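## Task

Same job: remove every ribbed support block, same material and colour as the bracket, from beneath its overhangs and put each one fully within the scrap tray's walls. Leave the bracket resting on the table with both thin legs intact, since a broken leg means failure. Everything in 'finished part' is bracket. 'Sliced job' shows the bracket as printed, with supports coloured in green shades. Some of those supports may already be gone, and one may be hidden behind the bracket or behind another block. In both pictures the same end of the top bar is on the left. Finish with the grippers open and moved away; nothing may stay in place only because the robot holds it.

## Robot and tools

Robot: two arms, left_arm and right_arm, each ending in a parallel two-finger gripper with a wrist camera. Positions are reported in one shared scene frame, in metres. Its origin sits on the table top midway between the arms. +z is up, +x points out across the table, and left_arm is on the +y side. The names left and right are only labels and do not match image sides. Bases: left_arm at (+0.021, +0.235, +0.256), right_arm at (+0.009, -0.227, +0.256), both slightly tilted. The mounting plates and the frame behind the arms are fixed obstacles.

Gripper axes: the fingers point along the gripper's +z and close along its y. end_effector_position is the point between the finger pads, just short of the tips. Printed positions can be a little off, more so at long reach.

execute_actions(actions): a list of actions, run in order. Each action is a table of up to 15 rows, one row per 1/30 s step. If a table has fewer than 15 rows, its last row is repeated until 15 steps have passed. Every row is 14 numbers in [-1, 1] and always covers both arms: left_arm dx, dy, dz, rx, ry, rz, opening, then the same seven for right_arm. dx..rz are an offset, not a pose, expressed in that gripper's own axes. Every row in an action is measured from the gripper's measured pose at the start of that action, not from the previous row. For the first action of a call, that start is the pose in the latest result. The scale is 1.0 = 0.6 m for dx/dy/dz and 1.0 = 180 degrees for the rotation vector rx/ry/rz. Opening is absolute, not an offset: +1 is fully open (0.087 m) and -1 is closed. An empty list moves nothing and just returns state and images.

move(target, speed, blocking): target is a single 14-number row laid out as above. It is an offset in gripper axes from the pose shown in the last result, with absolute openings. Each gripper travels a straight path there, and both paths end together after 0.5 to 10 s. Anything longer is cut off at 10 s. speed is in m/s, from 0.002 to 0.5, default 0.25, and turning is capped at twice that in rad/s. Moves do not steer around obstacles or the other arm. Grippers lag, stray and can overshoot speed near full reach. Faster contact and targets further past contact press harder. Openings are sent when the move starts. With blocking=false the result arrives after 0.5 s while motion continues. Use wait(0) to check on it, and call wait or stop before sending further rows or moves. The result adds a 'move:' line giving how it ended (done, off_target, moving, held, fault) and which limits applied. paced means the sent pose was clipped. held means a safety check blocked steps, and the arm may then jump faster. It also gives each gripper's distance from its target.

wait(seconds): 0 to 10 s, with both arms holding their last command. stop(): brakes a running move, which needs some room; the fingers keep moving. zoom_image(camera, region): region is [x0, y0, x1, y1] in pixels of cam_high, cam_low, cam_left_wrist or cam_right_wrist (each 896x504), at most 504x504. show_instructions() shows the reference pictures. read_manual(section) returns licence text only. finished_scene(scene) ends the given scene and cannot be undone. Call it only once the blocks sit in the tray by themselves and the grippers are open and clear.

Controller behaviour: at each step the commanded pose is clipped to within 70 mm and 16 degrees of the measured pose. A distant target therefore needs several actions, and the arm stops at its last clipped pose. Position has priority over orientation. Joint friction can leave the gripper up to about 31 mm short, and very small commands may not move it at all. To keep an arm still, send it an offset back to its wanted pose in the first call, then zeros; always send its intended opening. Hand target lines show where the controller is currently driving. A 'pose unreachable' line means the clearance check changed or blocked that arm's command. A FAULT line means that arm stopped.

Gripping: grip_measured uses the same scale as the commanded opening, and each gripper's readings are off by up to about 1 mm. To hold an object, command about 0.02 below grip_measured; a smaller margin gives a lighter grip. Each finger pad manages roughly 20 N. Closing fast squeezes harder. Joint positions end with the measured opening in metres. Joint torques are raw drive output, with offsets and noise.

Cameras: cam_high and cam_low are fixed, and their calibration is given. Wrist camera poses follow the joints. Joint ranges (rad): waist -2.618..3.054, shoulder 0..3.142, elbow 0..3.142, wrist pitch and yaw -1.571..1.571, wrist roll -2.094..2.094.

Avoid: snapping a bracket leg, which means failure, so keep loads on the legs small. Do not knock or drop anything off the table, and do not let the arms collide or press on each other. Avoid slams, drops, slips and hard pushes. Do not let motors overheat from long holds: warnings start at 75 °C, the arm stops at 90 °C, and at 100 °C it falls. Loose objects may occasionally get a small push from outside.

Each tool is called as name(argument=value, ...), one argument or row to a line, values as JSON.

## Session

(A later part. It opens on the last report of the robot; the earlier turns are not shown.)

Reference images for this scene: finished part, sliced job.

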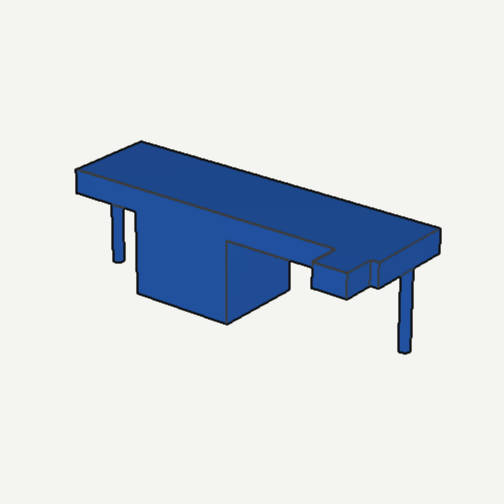

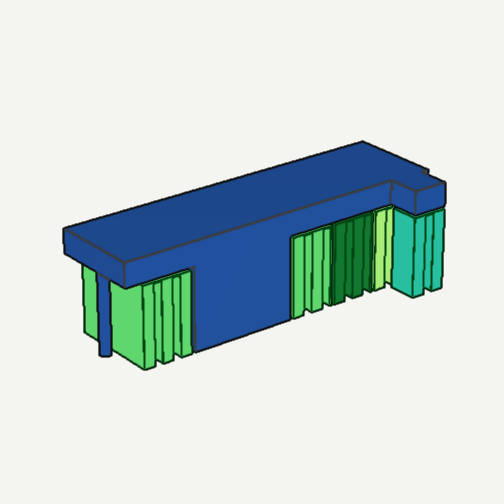

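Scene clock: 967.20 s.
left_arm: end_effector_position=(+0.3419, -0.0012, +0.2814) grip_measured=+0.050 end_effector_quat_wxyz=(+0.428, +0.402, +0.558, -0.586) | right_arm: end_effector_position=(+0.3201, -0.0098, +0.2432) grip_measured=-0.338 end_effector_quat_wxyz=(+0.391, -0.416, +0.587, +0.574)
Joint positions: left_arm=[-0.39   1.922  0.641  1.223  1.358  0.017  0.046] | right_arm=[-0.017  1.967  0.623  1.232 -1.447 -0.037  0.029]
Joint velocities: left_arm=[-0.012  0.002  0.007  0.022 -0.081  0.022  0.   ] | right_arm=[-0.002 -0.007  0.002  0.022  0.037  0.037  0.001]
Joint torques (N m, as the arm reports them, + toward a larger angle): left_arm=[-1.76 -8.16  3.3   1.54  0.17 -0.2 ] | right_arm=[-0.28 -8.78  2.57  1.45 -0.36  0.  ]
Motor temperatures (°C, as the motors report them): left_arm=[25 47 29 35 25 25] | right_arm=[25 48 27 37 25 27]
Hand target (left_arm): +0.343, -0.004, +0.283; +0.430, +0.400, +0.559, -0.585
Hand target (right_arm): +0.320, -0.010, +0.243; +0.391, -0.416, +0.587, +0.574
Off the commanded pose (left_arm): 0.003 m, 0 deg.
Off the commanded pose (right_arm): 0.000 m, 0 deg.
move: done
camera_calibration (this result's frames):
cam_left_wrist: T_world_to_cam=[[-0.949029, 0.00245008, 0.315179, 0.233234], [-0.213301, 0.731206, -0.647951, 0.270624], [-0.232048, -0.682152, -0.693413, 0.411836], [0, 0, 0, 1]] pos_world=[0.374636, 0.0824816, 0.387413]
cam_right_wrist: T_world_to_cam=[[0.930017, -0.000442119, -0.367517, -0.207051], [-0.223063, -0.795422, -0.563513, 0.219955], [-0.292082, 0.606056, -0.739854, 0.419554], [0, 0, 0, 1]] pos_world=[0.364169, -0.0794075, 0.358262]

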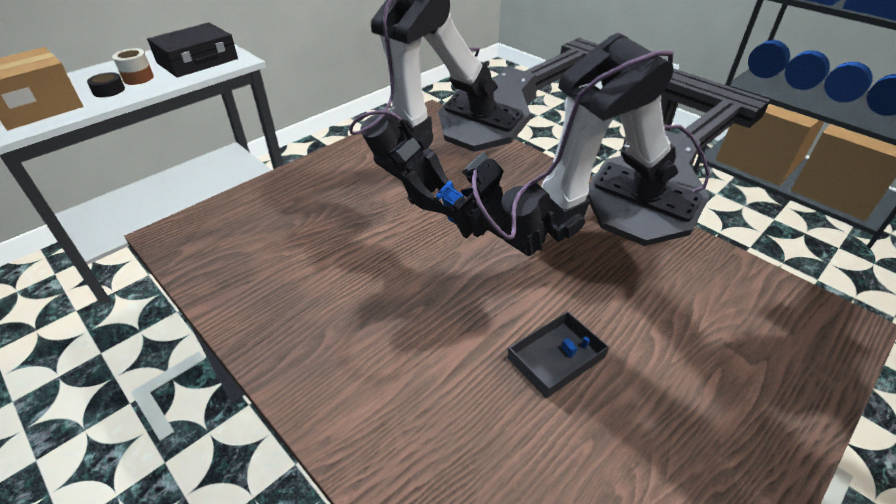

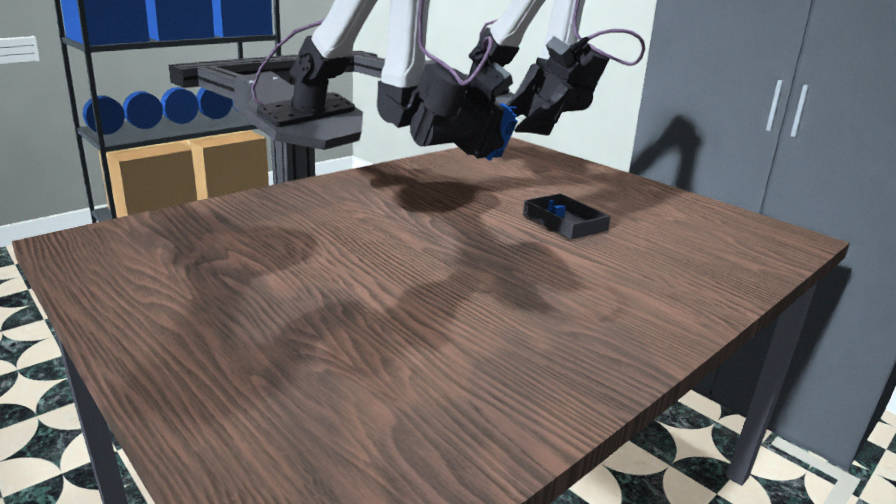

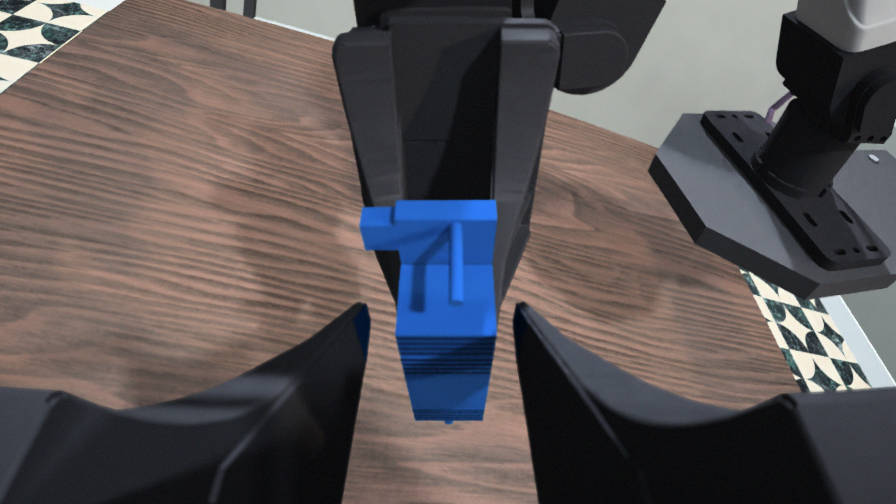

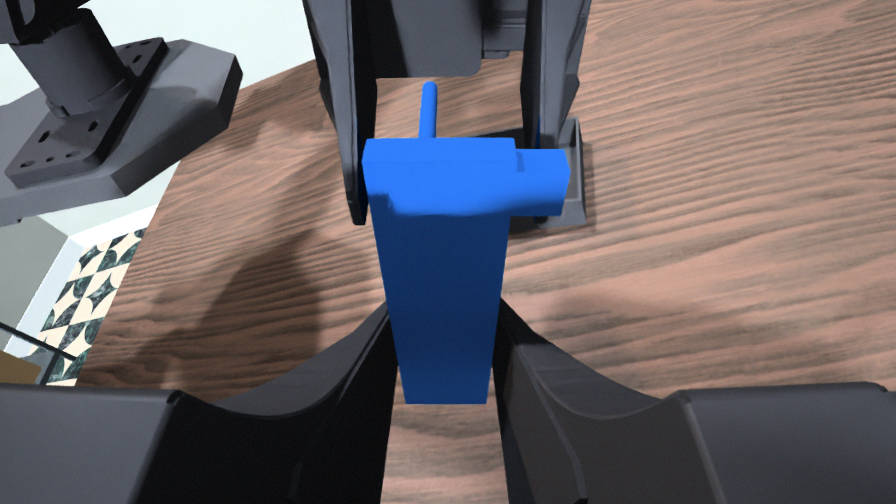

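execute_actions(
  actions=[
    [[0,0,0,0,0,0,0.03,0,0,0,0,0,0,-0.44],[0,0,0,0,0,0,0.00,0,0,0,0,0,0,-0.44],[0,0,0,0,0,0,-0.03,0,0,0,0,0,0,-0.44],[0,0,0,0,0,0,-0.06,0,0,0,0,0,0,-0.44],[0,0,0,0,0,0,-0.09,0,0,0,0,0,0,-0.44],[0,0,0,0,0,0,-0.12,0,0,0,0,0,0,-0.44],[0,0,0,0,0,0,-0.15,0,0,0,0,0,0,-0.44],[0,0,0,0,0,0,-0.18,0,0,0,0,0,0,-0.44],[0,0,0,0,0,0,-0.21,0,0,0,0,0,0,-0.44],[0,0,0,0,0,0,-0.23,0,0,0,0,0,0,-0.44],[0,0,0,0,0,0,-0.25,0,0,0,0,0,0,-0.44],[0,0,0,0,0,0,-0.27,0,0,0,0,0,0,-0.44],[0,0,0,0,0,0,-0.285,0,0,0,0,0,0,-0.44],[0,0,0,0,0,0,-0.30,0,0,0,0,0,0,-0.44],[0,0,0,0,0,0,-0.31,0,0,0,0,0,0,-0.44]],
    [[0,0,0,0,0,0,-0.32,0,0,0,0,0,0,-0.44],[0,0,0,0,0,0,-0.33,0,0,0,0,0,0,-0.44],[0,0,0,0,0,0,-0.34,0,0,0,0,0,0,-0.44],[0,0,0,0,0,0,-0.35,0,0,0,0,0,0,-0.44],[0,0,0,0,0,0,-0.36,0,0,0,0,0,0,-0.44],[0,0,0,0,0,0,-0.37,0,0,0,0,0,0,-0.44],[0,0,0,0,0,0,-0.38,0,0,0,0,0,0,-0.44],[0,0,0,0,0,0,-0.39,0,0,0,0,0,0,-0.44],[0,0,0,0,0,0,-0.40,0,0,0,0,0,0,-0.44],[0,0,0,0,0,0,-0.41,0,0,0,0,0,0,-0.44],[0,0,0,0,0,0,-0.42,0,0,0,0,0,0,-0.44],[0,0,0,0,0,0,-0.43,0,0,0,0,0,0,-0.44],[0,0,0,0,0,0,-0.44,0,0,0,0,0,0,-0.44],[0,0,0,0,0,0,-0.45,0,0,0,0,0,0,-0.44],[0,0,0,0,0,0,-0.45,0,0,0,0,0,0,-0.44]],
    [[0.0000,0.0016,0,-0.0017,0,0,-0.45,0.0001,-0.0016,0,0.0017,0.0001,0,-0.44],[0.0001,0.0031,0,-0.0034,0.0001,0,-0.45,0.0001,-0.0031,0,0.0034,0.0001,0,-0.44],[0.0001,0.0047,0,-0.0051,0.0001,0,-0.45,0.0002,-0.0047,0,0.0051,0.0002,0,-0.44],[0.0001,0.0062,-0.0001,-0.0068,0.0001,0,-0.45,0.0002,-0.0062,-0.0001,0.0068,0.0003,0,-0.44],[0.0001,0.0078,-0.0001,-0.0085,0.0001,0,-0.45,0.0003,-0.0078,-0.0002,0.0085,0.0003,0,-0.44],[0.0002,0.0093,-0.0002,-0.0102,0.0002,0,-0.45,0.0004,-0.0093,-0.0002,0.0102,0.0004,0,-0.44],[0.0002,0.0109,-0.0002,-0.0119,0.0002,0,-0.45,0.0004,-0.0109,-0.0003,0.0119,0.0004,0,-0.44],[0.0002,0.0125,-0.0003,-0.0136,0.0002,0,-0.45,0.0005,-0.0125,-0.0004,0.0136,0.0005,0,-0.44],[0.0002,0.0140,-0.0004,-0.0153,0.0003,0,-0.45,0.0005,-0.0140,-0.0005,0.0153,0.0006,0,-0.44],[0.0003,0.0156,-0.0005,-0.0170,0.0003,0,-0.45,0.0006,-0.0156,-0.0006,0.0170,0.0006,0,-0.44],[0.0003,0.0171,-0.0006,-0.0187,0.0003,0,-0.45,0.0006,-0.0171,-0.0007,0.0187,0.0007,0,-0.44],[0.0003,0.0187,-0.0007,-0.0204,0.0003,0,-0.45,0.0007,-0.0187,-0.0008,0.0204,0.0008,0,-0.44],[0.0003,0.0202,-0.0008,-0.0220,0.0004,0,-0.45,0.0008,-0.0202,-0.0009,0.0220,0.0008,0,-0.44],[0.0004,0.0218,-0.0009,-0.0237,0.0004,0,-0.45,0.0008,-0.0218,-0.0010,0.0237,0.0009,0,-0.44],[0.0004,0.0234,-0.0010,-0.0254,0.0004,0,-0.45,0.0009,-0.0234,-0.0012,0.0254,0.0009,0,-0.44]],
    [[0.0003,0.0190,-0.0007,-0.0207,0.0004,0,-0.45,0.0007,-0.0190,-0.0008,0.0207,0.0008,0,-0.44],[0.0003,0.0196,-0.0007,-0.0213,0.0004,0,-0.45,0.0007,-0.0196,-0.0009,0.0213,0.0008,0,-0.44],[0.0003,0.0202,-0.0008,-0.0220,0.0004,0,-0.45,0.0008,-0.0202,-0.0009,0.0220,0.0008,0,-0.44],[0.0004,0.0208,-0.0008,-0.0226,0.0004,0,-0.45,0.0008,-0.0208,-0.0010,0.0226,0.0008,0,-0.44],[0.0004,0.0213,-0.0008,-0.0232,0.0004,0,-0.45,0.0008,-0.0213,-0.0010,0.0232,0.0009,0,-0.44],[0.0004,0.0219,-0.0009,-0.0239,0.0004,0,-0.45,0.0008,-0.0219,-0.0010,0.0239,0.0009,0,-0.44],[0.0004,0.0225,-0.0009,-0.0245,0.0004,0,-0.45,0.0008,-0.0225,-0.0011,0.0245,0.0009,0,-0.44],[0.0004,0.0231,-0.0010,-0.0251,0.0004,0,-0.45,0.0009,-0.0231,-0.0011,0.0251,0.0009,0,-0.44],[0.0004,0.0237,-0.0010,-0.0258,0.0004,0,-0.45,0.0009,-0.0237,-0.0012,0.0258,0.0010,0,-0.44],[0.0004,0.0242,-0.0011,-0.0264,0.0004,0,-0.45,0.0009,-0.0242,-0.0013,0.0264,0.0010,0,-0.44],[0.0004,0.0248,-0.0011,-0.0270,0.0005,0,-0.45,0.0009,-0.0248,-0.0013,0.0270,0.0010,0,-0.44],[0.0004,0.0254,-0.0012,-0.0277,0.0005,0,-0.45,0.0010,-0.0254,-0.0014,0.0277,0.0010,0,-0.44],[0.0004,0.0260,-0.0012,-0.0283,0.0005,0,-0.45,0.0010,-0.0260,-0.0014,0.0283,0.0011,0,-0.44],[0.0005,0.0266,-0.0013,-0.0289,0.0005,0,-0.45,0.0010,-0.0266,-0.0015,0.0289,0.0011,0,-0.44],[0.0005,0.0266,-0.0013,-0.0289,0.0005,0,-0.45,0.0010,-0.0266,-0.0015,0.0289,0.0011,0,-0.44]],
  ],
)

Scene clock: 988.87 s.
left_arm: end_effector_position=(+0.3588, -0.0004, +0.2756) grip_measured=-0.362 end_effector_quat_wxyz=(+0.448, +0.380, +0.587, -0.557) | right_arm: end_effector_position=(+0.3383, -0.0110, +0.2358) grip_measured=-0.338 end_effector_quat_wxyz=(+0.413, -0.394, +0.619, +0.539)
Joint positions: left_arm=[-0.39   1.922  0.641  1.223  1.256  0.017  0.028] | right_arm=[-0.017  1.967  0.623  1.232 -1.335 -0.037  0.029]
Joint velocities: left_arm=[-0.002  0.002  0.002 -0.007 -0.037  0.037 -0.001] | right_arm=[-0.002 -0.002 -0.012 -0.081  0.066  0.051 -0.   ]
Joint torques (N m, as the arm reports them, + toward a larger angle): left_arm=[-0.8  -8.08  3.36  1.6   0.19 -0.18] | right_arm=[-0.27 -8.72  2.66  1.61 -0.28  0.04]
Motor temperatures (°C, as the motors report them): left_arm=[25 48 29 36 25 25] | right_arm=[25 48 27 37 25 27]
Hand target (left_arm): +0.362, -0.000, +0.275; +0.451, +0.376, +0.592, -0.552
Hand target (right_arm): +0.341, -0.011, +0.235; +0.416, -0.391, +0.623, +0.534
Off the commanded pose (left_arm): 0.003 m, 1 deg.
Off the commanded pose (right_arm): 0.003 m, 1 deg.
camera_calibration (this result's frames):
cam_left_wrist: T_world_to_cam=[[-0.942803, -0.0987316, 0.318392, 0.247874], [-0.286515, 0.728203, -0.622599, 0.289162], [-0.170384, -0.678213, -0.71484, 0.396034], [0, 0, 0, 1]] pos_world=[0.384024, 0.0825, 0.384211]
cam_right_wrist: T_world_to_cam=[[0.926102, -0.111843, -0.360315, -0.228257], [-0.302186, -0.791692, -0.53095, 0.238005], [-0.225875, 0.600596, -0.766984, 0.404061], [0, 0, 0, 1]] pos_world=[0.374578, -0.0797799, 0.354033]

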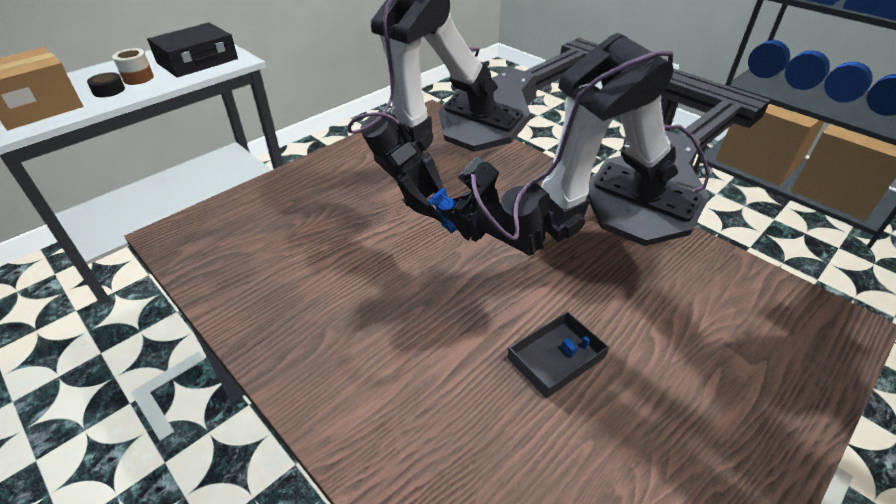

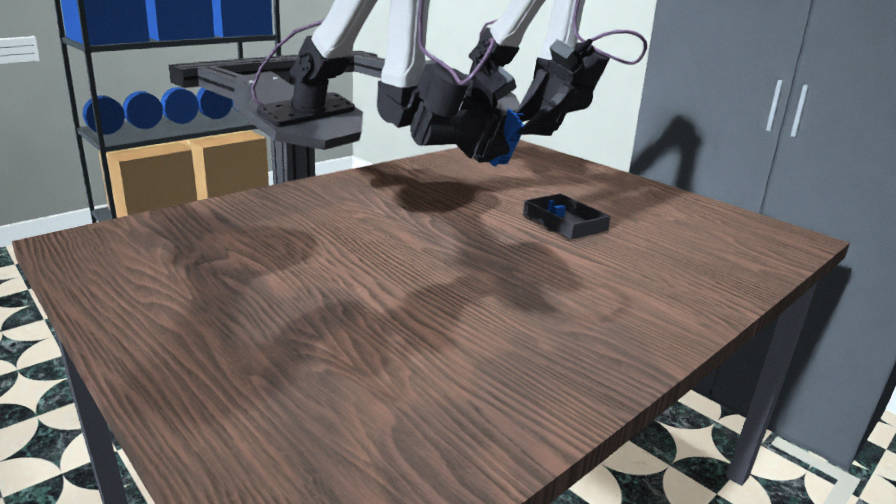

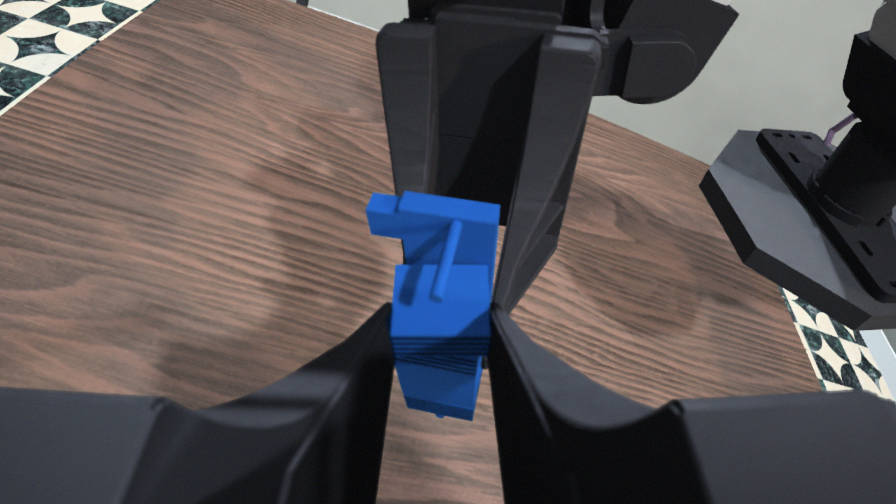

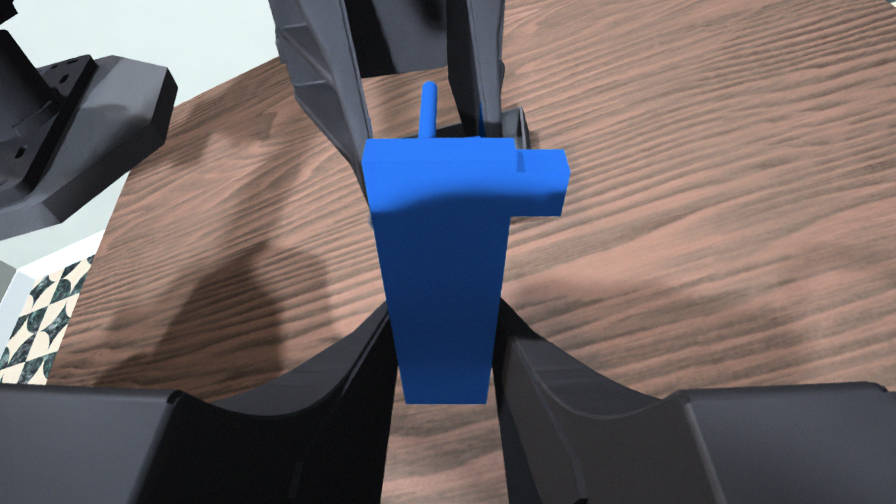

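execute_actions(
  actions=[],
)

Scene clock: 1003.23 s.
left_arm: end_effector_position=(+0.3601, -0.0002, +0.2752) grip_measured=-0.362 end_effector_quat_wxyz=(+0.449, +0.378, +0.590, -0.554) | right_arm: end_effector_position=(+0.3397, -0.0112, +0.2353) grip_measured=-0.338 end_effector_quat_wxyz=(+0.414, -0.393, +0.621, +0.537)
Joint positions: left_arm=[-0.39   1.922  0.641  1.223  1.248  0.017  0.028] | right_arm=[-0.017  1.967  0.623  1.233 -1.327 -0.037  0.029]
Joint velocities: left_arm=[-0.002 -0.012 -0.012 -0.051 -0.066  0.007 -0.002] | right_arm=[-0.007 -0.012 -0.007 -0.051 -0.037  0.022 -0.   ]
Joint torques (N m, as the arm reports them, + toward a larger angle): left_arm=[-0.8  -8.05  3.39  1.6   0.16 -0.15] | right_arm=[-0.27 -8.73  2.63  1.62 -0.24  0.03]
Motor temperatures (°C, as the motors report them): left_arm=[25 48 30 36 25 25] | right_arm=[25 48 27 37 25 27]
Hand target (left_arm): +0.362, -0.000, +0.275; +0.451, +0.376, +0.592, -0.551
Hand target (right_arm): +0.341, -0.011, +0.235; +0.416, -0.391, +0.623, +0.534
Off the commanded pose (left_arm): 0.002 m, 1 deg.
Off the commanded pose (right_arm): 0.001 m, 0 deg.
camera_calibration (this result's frames):
cam_left_wrist: T_world_to_cam=[[-0.94189, -0.106689, 0.31853, 0.248912], [-0.292287, 0.727635, -0.620576, 0.290673], [-0.165565, -0.677617, -0.716536, 0.394753], [0, 0, 0, 1]] pos_world=[0.384765, 0.0825437, 0.383954]
cam_right_wrist: T_world_to_cam=[[0.925457, -0.120157, -0.359292, -0.229861], [-0.307945, -0.791001, -0.528666, 0.239436], [-0.220678, 0.5999, -0.769039, 0.402793], [0, 0, 0, 1]] pos_world=[0.375347, -0.0798607, 0.353758]

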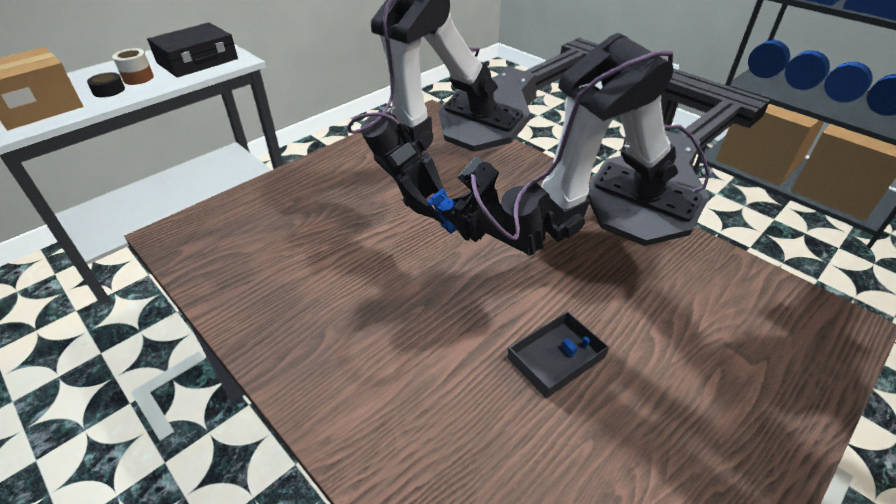

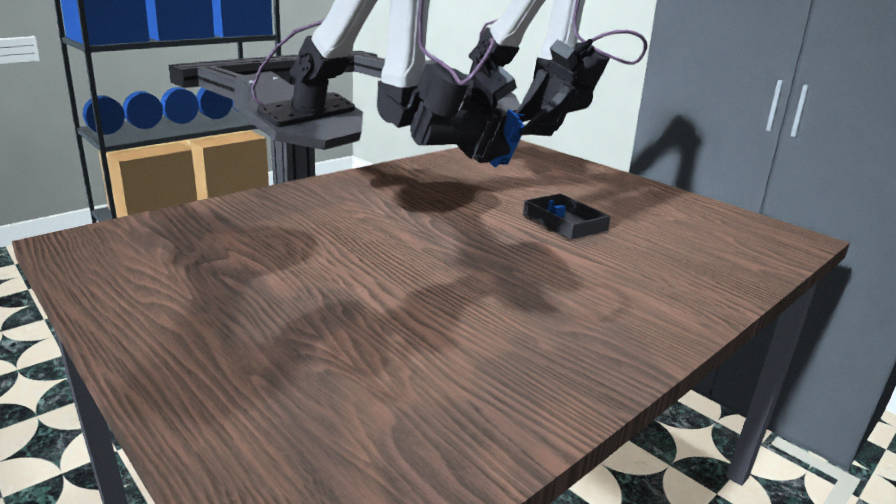

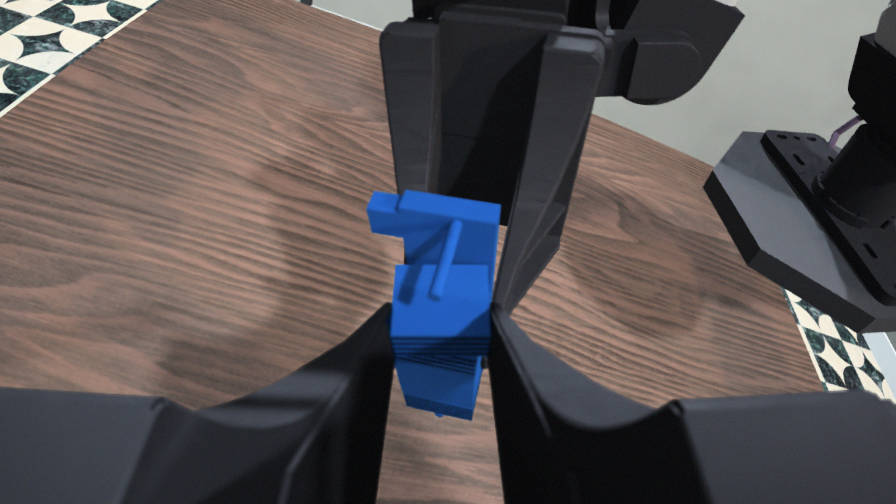

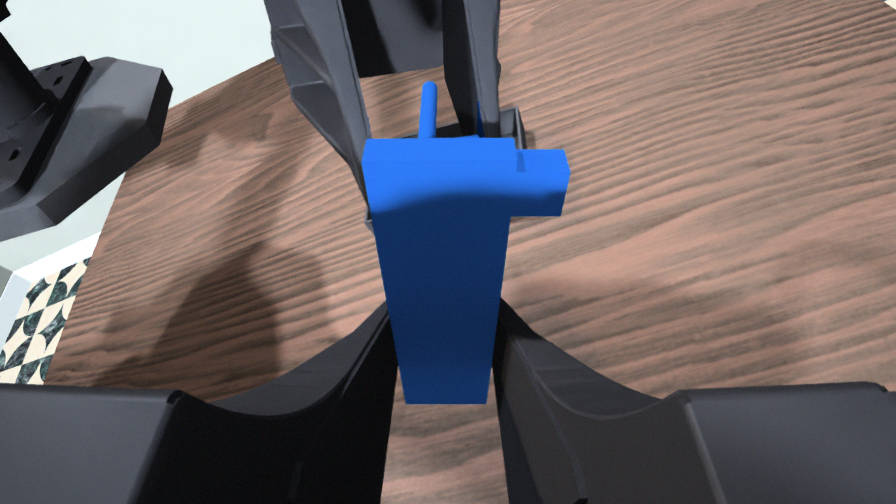

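move(
  target=[0, 0.0206, -0.0842, 0, -0.003, -0.0008, -0.45, 0, 0, 0, 0, 0, 0, -0.44],
  speed=0.04,
)

Scene clock: 1025.37 s.
left_arm: end_effector_position=(+0.3667, +0.0487, +0.2715) grip_measured=-0.362 end_effector_quat_wxyz=(+0.454, +0.378, +0.586, -0.555) | right_arm: end_effector_position=(+0.3397, -0.0112, +0.2353) grip_measured=-0.338 end_effector_quat_wxyz=(+0.414, -0.393, +0.621, +0.537)
Joint positions: left_arm=[-0.231  1.922  0.641  1.223  1.408  0.025  0.028] | right_arm=[-0.017  1.967  0.623  1.233 -1.327 -0.037  0.029]
Joint velocities: left_arm=[ 0.012  0.022 -0.017  0.037  0.051  0.007  0.   ] | right_arm=[ 0.007 -0.012 -0.002 -0.051 -0.022  0.007  0.   ]
Joint torques (N m, as the arm reports them, + toward a larger angle): left_arm=[ 0.62 -7.94  3.22  1.36  0.33 -0.06] | right_arm=[-0.16 -8.87  2.61  1.54 -0.35  0.  ]
Motor temperatures (°C, as the motors report them): left_arm=[25 48 30 36 25 25] | right_arm=[25 48 27 38 25 27]
Hand target (left_arm): +0.366, +0.052, +0.270; +0.451, +0.376, +0.588, -0.556
Hand target (right_arm): +0.340, -0.011, +0.235; +0.414, -0.393, +0.621, +0.537
Off the commanded pose (left_arm): 0.003 m, 1 deg.
Off the commanded pose (right_arm): 0.000 m, 0 deg.
move: done
camera_calibration (this result's frames):
cam_left_wrist: T_world_to_cam=[[-0.94393, -0.10694, 0.312346, 0.26393], [-0.289698, 0.722039, -0.628279, 0.256181], [-0.158337, -0.683537, -0.712535, 0.422913], [0, 0, 0, 1]] pos_world=[0.39031, 0.132329, 0.379856]
cam_right_wrist: T_world_to_cam=[[0.925457, -0.120157, -0.359292, -0.229861], [-0.307945, -0.791001, -0.528666, 0.239436], [-0.220678, 0.5999, -0.769039, 0.402793], [0, 0, 0, 1]] pos_world=[0.375347, -0.0798607, 0.353758]

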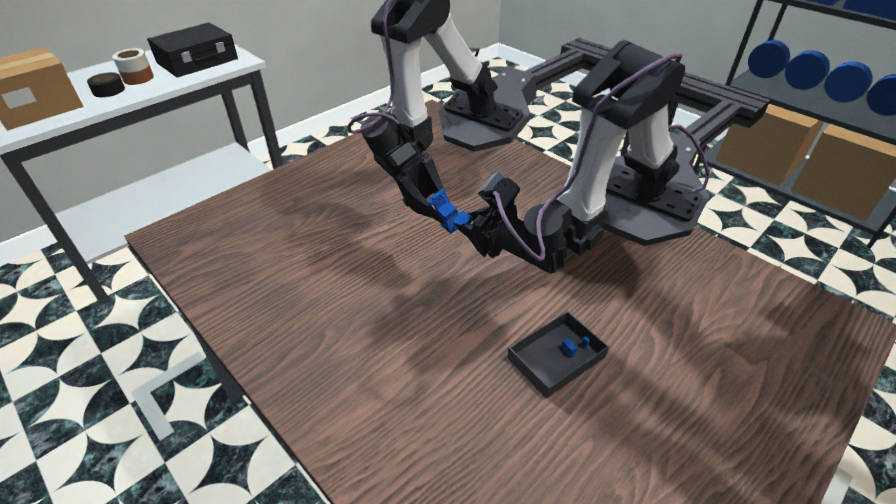

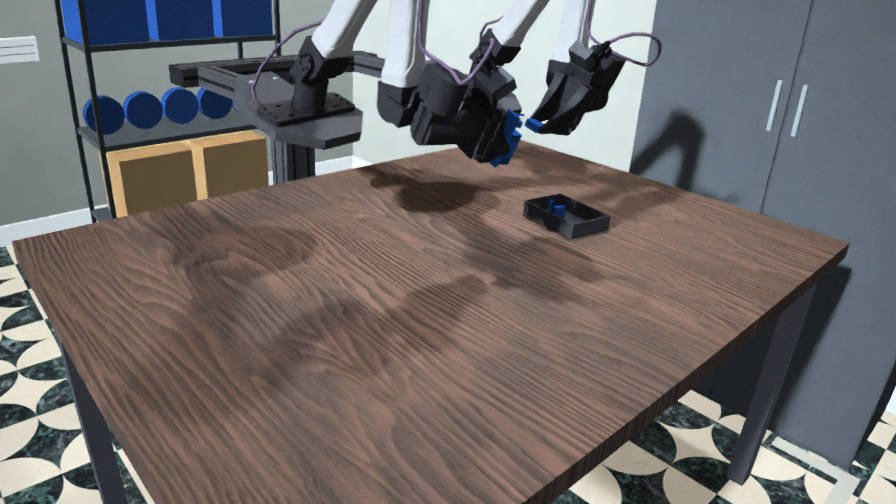

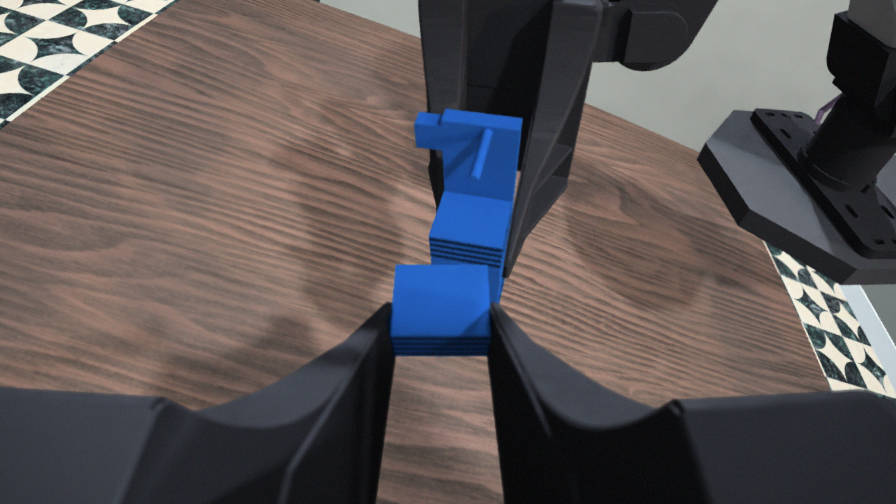

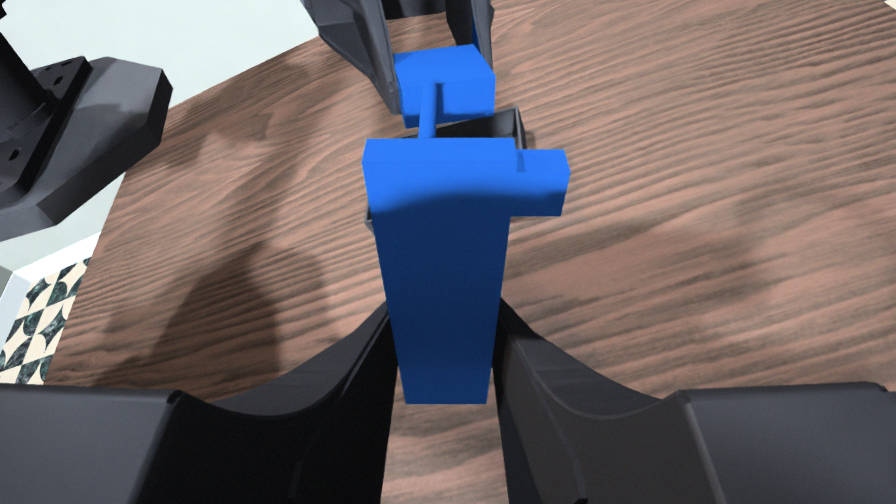

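move(
  target=[0.0914, 0.1436, -0.1731, -0.2272, 0.0579, -0.0929, -0.45, -0.0013, 0.035, -0.0017, -0.0382, -0.0014, 0, -0.44],
  speed=0.35,
)

Scene clock: 1038.17 s.
left_arm: end_effector_position=(+0.4155, +0.1531, +0.1878) grip_measured=-0.362 end_effector_quat_wxyz=(+0.421, +0.164, +0.823, -0.344) | right_arm: end_effector_position=(+0.3218, -0.0098, +0.2427) grip_measured=-0.338 end_effector_quat_wxyz=(+0.394, -0.415, +0.589, +0.570)
Joint positions: left_arm=[-0.054  1.847  0.616  0.785  0.863  0.126  0.028] | right_arm=[-0.017  1.967  0.623  1.233 -1.438 -0.04   0.029]
Joint velocities: left_arm=[-0.007 -0.002 -0.022 -0.066  0.007 -0.007 -0.001] | right_arm=[-0.007  0.002  0.002 -0.051 -0.037 -0.066 -0.001]
Joint torques (N m, as the arm reports them, + toward a larger angle): left_arm=[ 0.85 -8.77  4.96  1.34  0.26 -0.19] | right_arm=[-0.22 -8.99  2.6   1.35 -0.45 -0.07]
Motor temperatures (°C, as the motors report them): left_arm=[25 48 30 36 25 25] | right_arm=[25 48 27 38 25 27]
Hand target (left_arm): +0.421, +0.158, +0.190; +0.421, +0.156, +0.827, -0.338
Hand target (right_arm): +0.320, -0.010, +0.243; +0.391, -0.416, +0.587, +0.573
Off the commanded pose (left_arm): 0.006 m, 1 deg.
Off the commanded pose (right_arm): 0.002 m, 1 deg.
move: done
camera_calibration (this result's frames):
cam_left_wrist: T_world_to_cam=[[-0.552371, -0.714831, 0.42884, 0.255827], [-0.829753, 0.520844, -0.200579, 0.317208], [-0.0799782, -0.466625, -0.880832, 0.408222], [0, 0, 0, 1]] pos_world=[0.437165, 0.208144, 0.313492]
cam_right_wrist: T_world_to_cam=[[0.931772, -0.00902985, -0.362931, -0.210545], [-0.22665, -0.795406, -0.562102, 0.220817], [-0.283602, 0.606009, -0.743184, 0.417707], [0, 0, 0, 1]] pos_world=[0.364691, -0.0793968, 0.358141]

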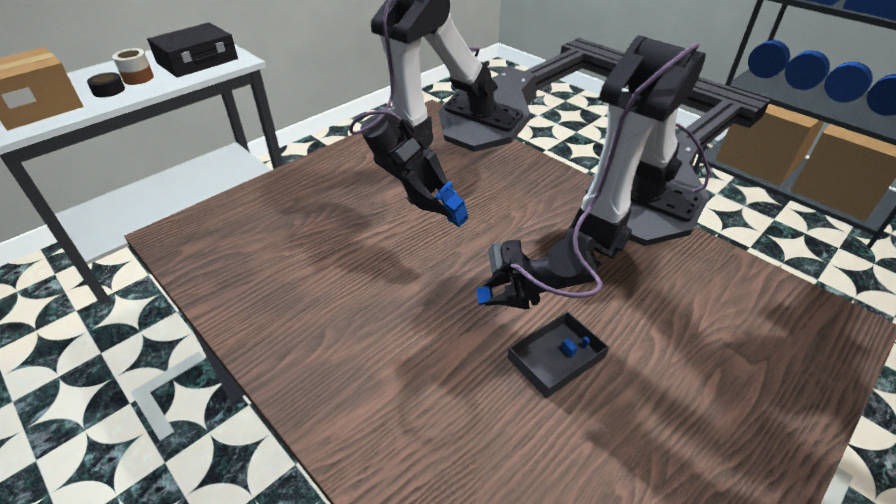

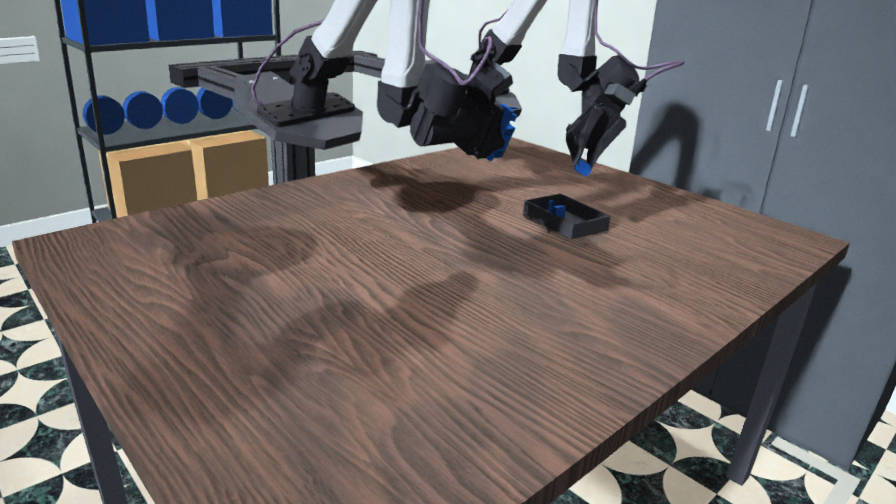

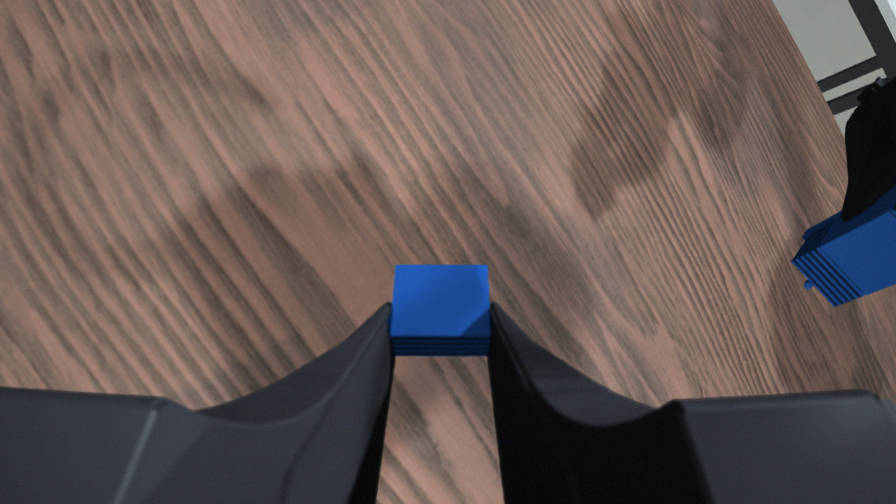

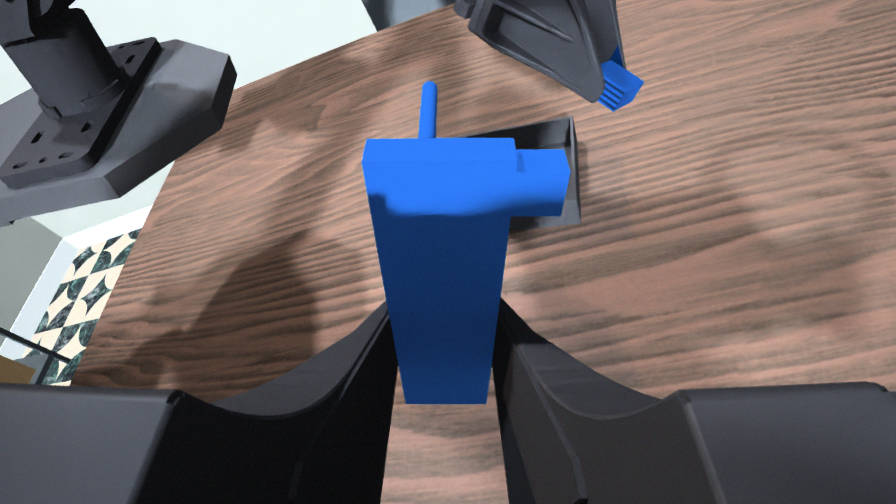

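move(
  target=[0.2437, 0.129, -0.1559, -0.2047, 0.304, -0.0588, -0.45, -0.0002, 0.0055, 0, -0.006, -0.0002, 0, -0.44],
  speed=0.35,
)

Scene clock: 1050.60 s.
left_arm: end_effector_position=(+0.3236, +0.2742, +0.0791) grip_measured=-0.362 end_effector_quat_wxyz=(+0.021, +0.089, +0.996, +0.002) | right_arm: end_effector_position=(+0.3201, -0.0098, +0.2433) grip_measured=-0.338 end_effector_quat_wxyz=(+0.392, -0.417, +0.586, +0.573)
Joint positions: left_arm=[-0.091  2.013  0.929 -0.163 -0.039  0.274  0.028] | right_arm=[-0.017  1.967  0.623  1.232 -1.449 -0.041  0.029]
Joint velocities: left_arm=[-0.007 -0.002 -0.007 -0.051  0.051  0.007 -0.   ] | right_arm=[ 0.007 -0.002  0.002 -0.051  0.022  0.037 -0.001]
Joint torques (N m, as the arm reports them, + toward a larger angle): left_arm=[-0.98 -6.76  5.08  0.29 -0.03 -0.23] | right_arm=[-0.22 -8.81  2.58  1.45 -0.45 -0.01]
Motor temperatures (°C, as the motors report them): left_arm=[25 48 30 35 25 25] | right_arm=[25 48 27 37 26 27]
Hand target (left_arm): +0.319, +0.272, +0.074; +0.004, +0.091, +0.996, +0.003
Hand target (right_arm): +0.319, -0.010, +0.244; +0.390, -0.419, +0.584, +0.576
Off the commanded pose (left_arm): 0.008 m, 2 deg.
Off the commanded pose (right_arm): 0.001 m, 0 deg.
move: done
camera_calibration (this result's frames):
cam_left_wrist: T_world_to_cam=[[-0.17223, -0.984932, -0.0156746, 0.324468], [-0.665454, 0.104602, 0.739073, 0.142684], [-0.726298, 0.137721, -0.673443, 0.388671], [0, 0, 0, 1]] pos_world=[0.433124, 0.251126, 0.161379]
cam_right_wrist: T_world_to_cam=[[0.931663, 0.00126071, -0.363321, -0.208506], [-0.2193, -0.795336, -0.565109, 0.219197], [-0.289675, 0.606168, -0.740709, 0.419051], [0, 0, 0, 1]] pos_world=[0.363716, -0.0794178, 0.35851]

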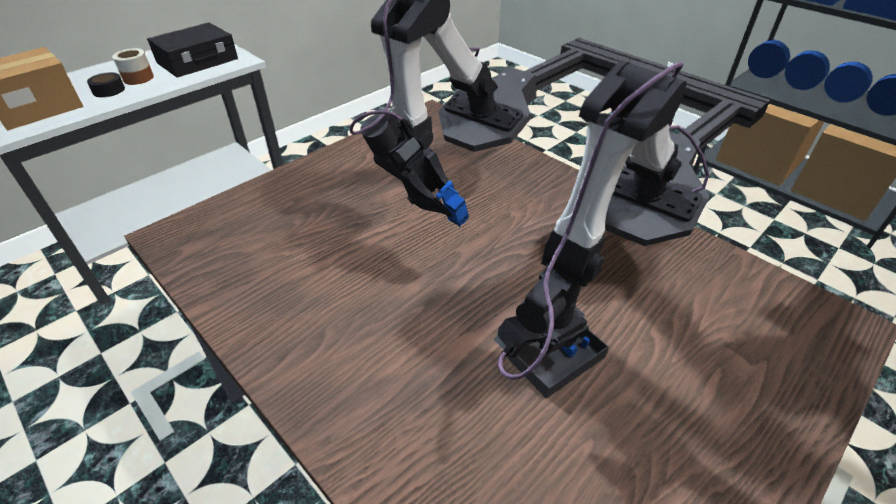

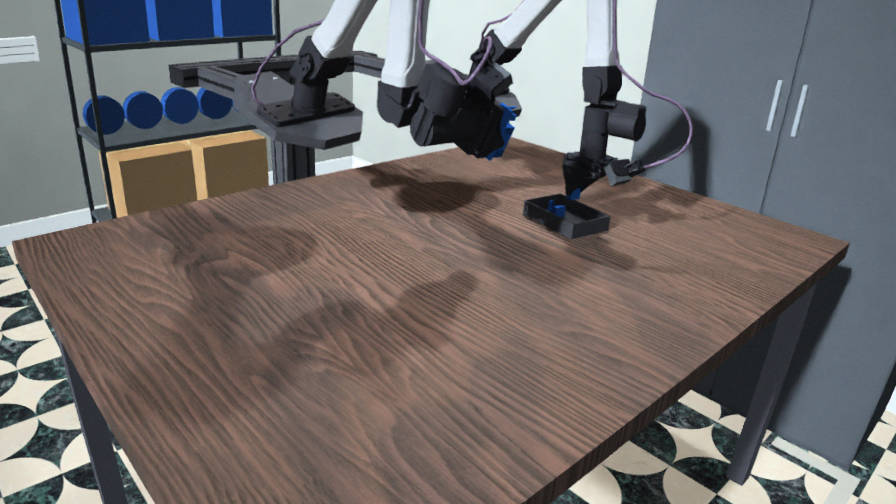

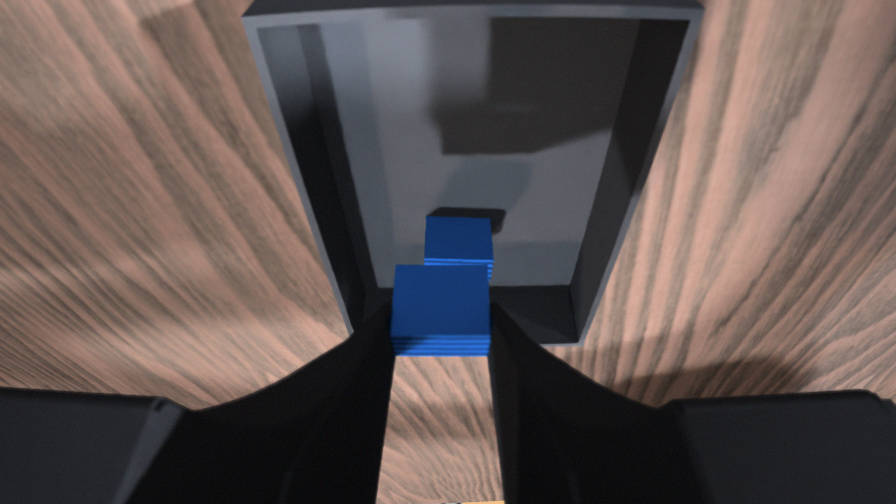

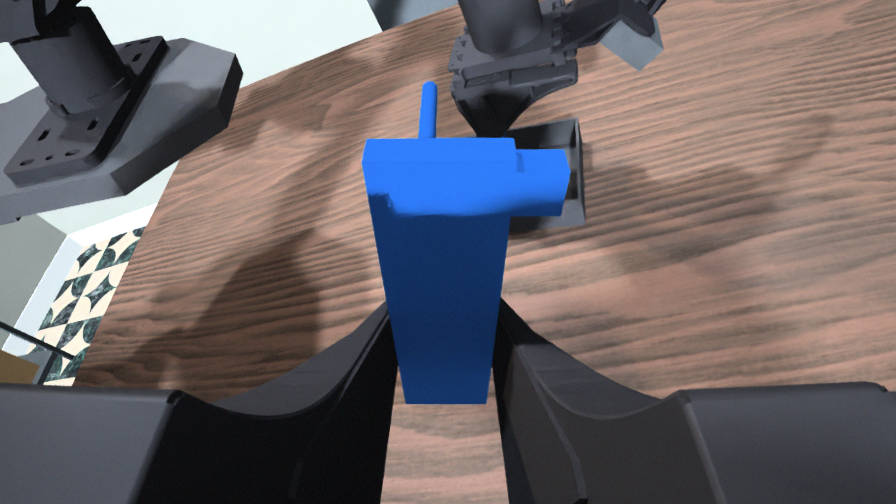

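move(
  target=[0.0184, -0.0138, 0.1061, 0.0025, 0.02, 0, -0.45, 0, 0, 0, 0, 0, 0, -0.44],
  speed=0.08,
)

Scene clock: 1076.90 s.
left_arm: end_effector_position=(+0.3065, +0.2703, +0.0227) grip_measured=-0.362 end_effector_quat_wxyz=(-0.017, +0.087, +0.996, -0.001) | right_arm: end_effector_position=(+0.3201, -0.0098, +0.2433) grip_measured=-0.338 end_effector_quat_wxyz=(+0.392, -0.417, +0.586, +0.573)
Joint positions: left_arm=[-0.095  2.242  0.995 -0.077 -0.048  0.264  0.028] | right_arm=[-0.017  1.967  0.623  1.232 -1.449 -0.041  0.029]
Joint velocities: left_arm=[ 0.007 -0.017 -0.007 -0.007 -0.081 -0.051 -0.   ] | right_arm=[-0.012 -0.007  0.007  0.022 -0.051  0.022 -0.001]
Joint torques (N m, as the arm reports them, + toward a larger angle): left_arm=[-0.99 -7.05  4.07  0.55  0.02 -0.19] | right_arm=[-0.24 -8.81  2.58  1.48 -0.35  0.  ]
Motor temperatures (°C, as the motors report them): left_arm=[25 47 31 33 25 25] | right_arm=[25 48 27 37 26 27]
Hand target (left_arm): +0.313, +0.268, +0.015; -0.010, +0.089, +0.996, +0.001
Hand target (right_arm): +0.320, -0.010, +0.243; +0.392, -0.417, +0.586, +0.573
Off the commanded pose (left_arm): 0.011 m, 1 deg.
Off the commanded pose (right_arm): 0.000 m, 0 deg.
move: off_target (left_arm)
camera_calibration (this result's frames):
cam_left_wrist: T_world_to_cam=[[-0.16965, -0.985499, -0.00325075, 0.315905], [-0.606769, 0.101853, 0.788325, 0.155039], [-0.776563, 0.135712, -0.61525, 0.353481], [0, 0, 0, 1]] pos_world=[0.422166, 0.247561, 0.0962846]
cam_right_wrist: T_world_to_cam=[[0.931663, 0.00126071, -0.363321, -0.208506], [-0.2193, -0.795336, -0.565109, 0.219197], [-0.289675, 0.606168, -0.740709, 0.419051], [0, 0, 0, 1]] pos_world=[0.363716, -0.0794178, 0.35851]

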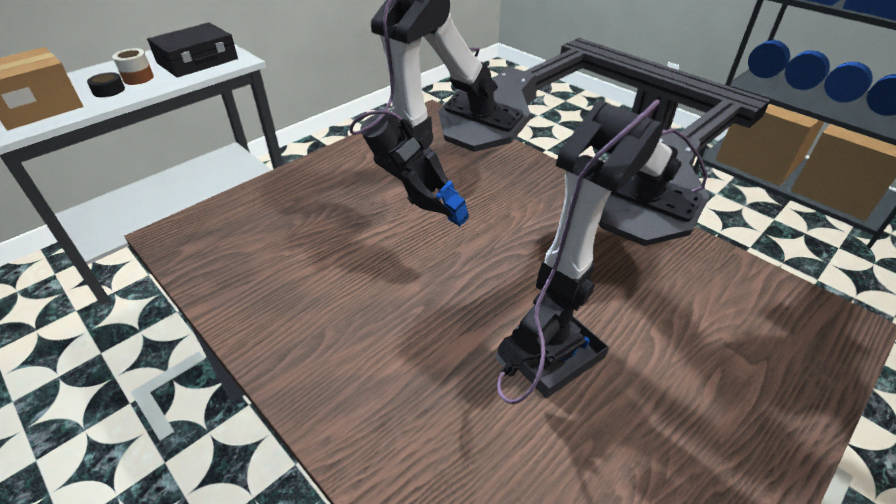

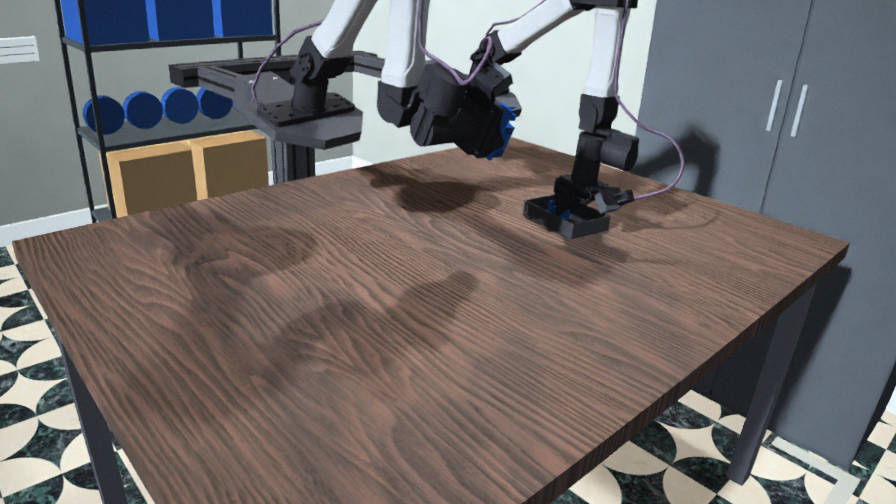

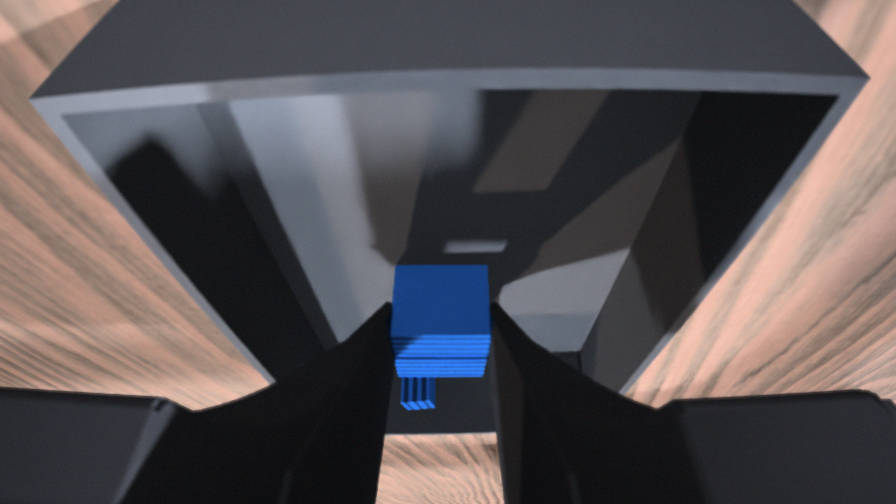

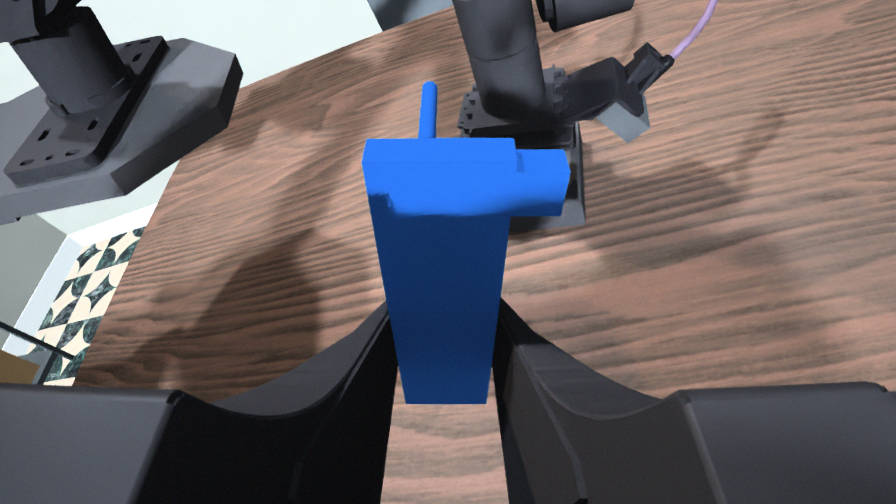

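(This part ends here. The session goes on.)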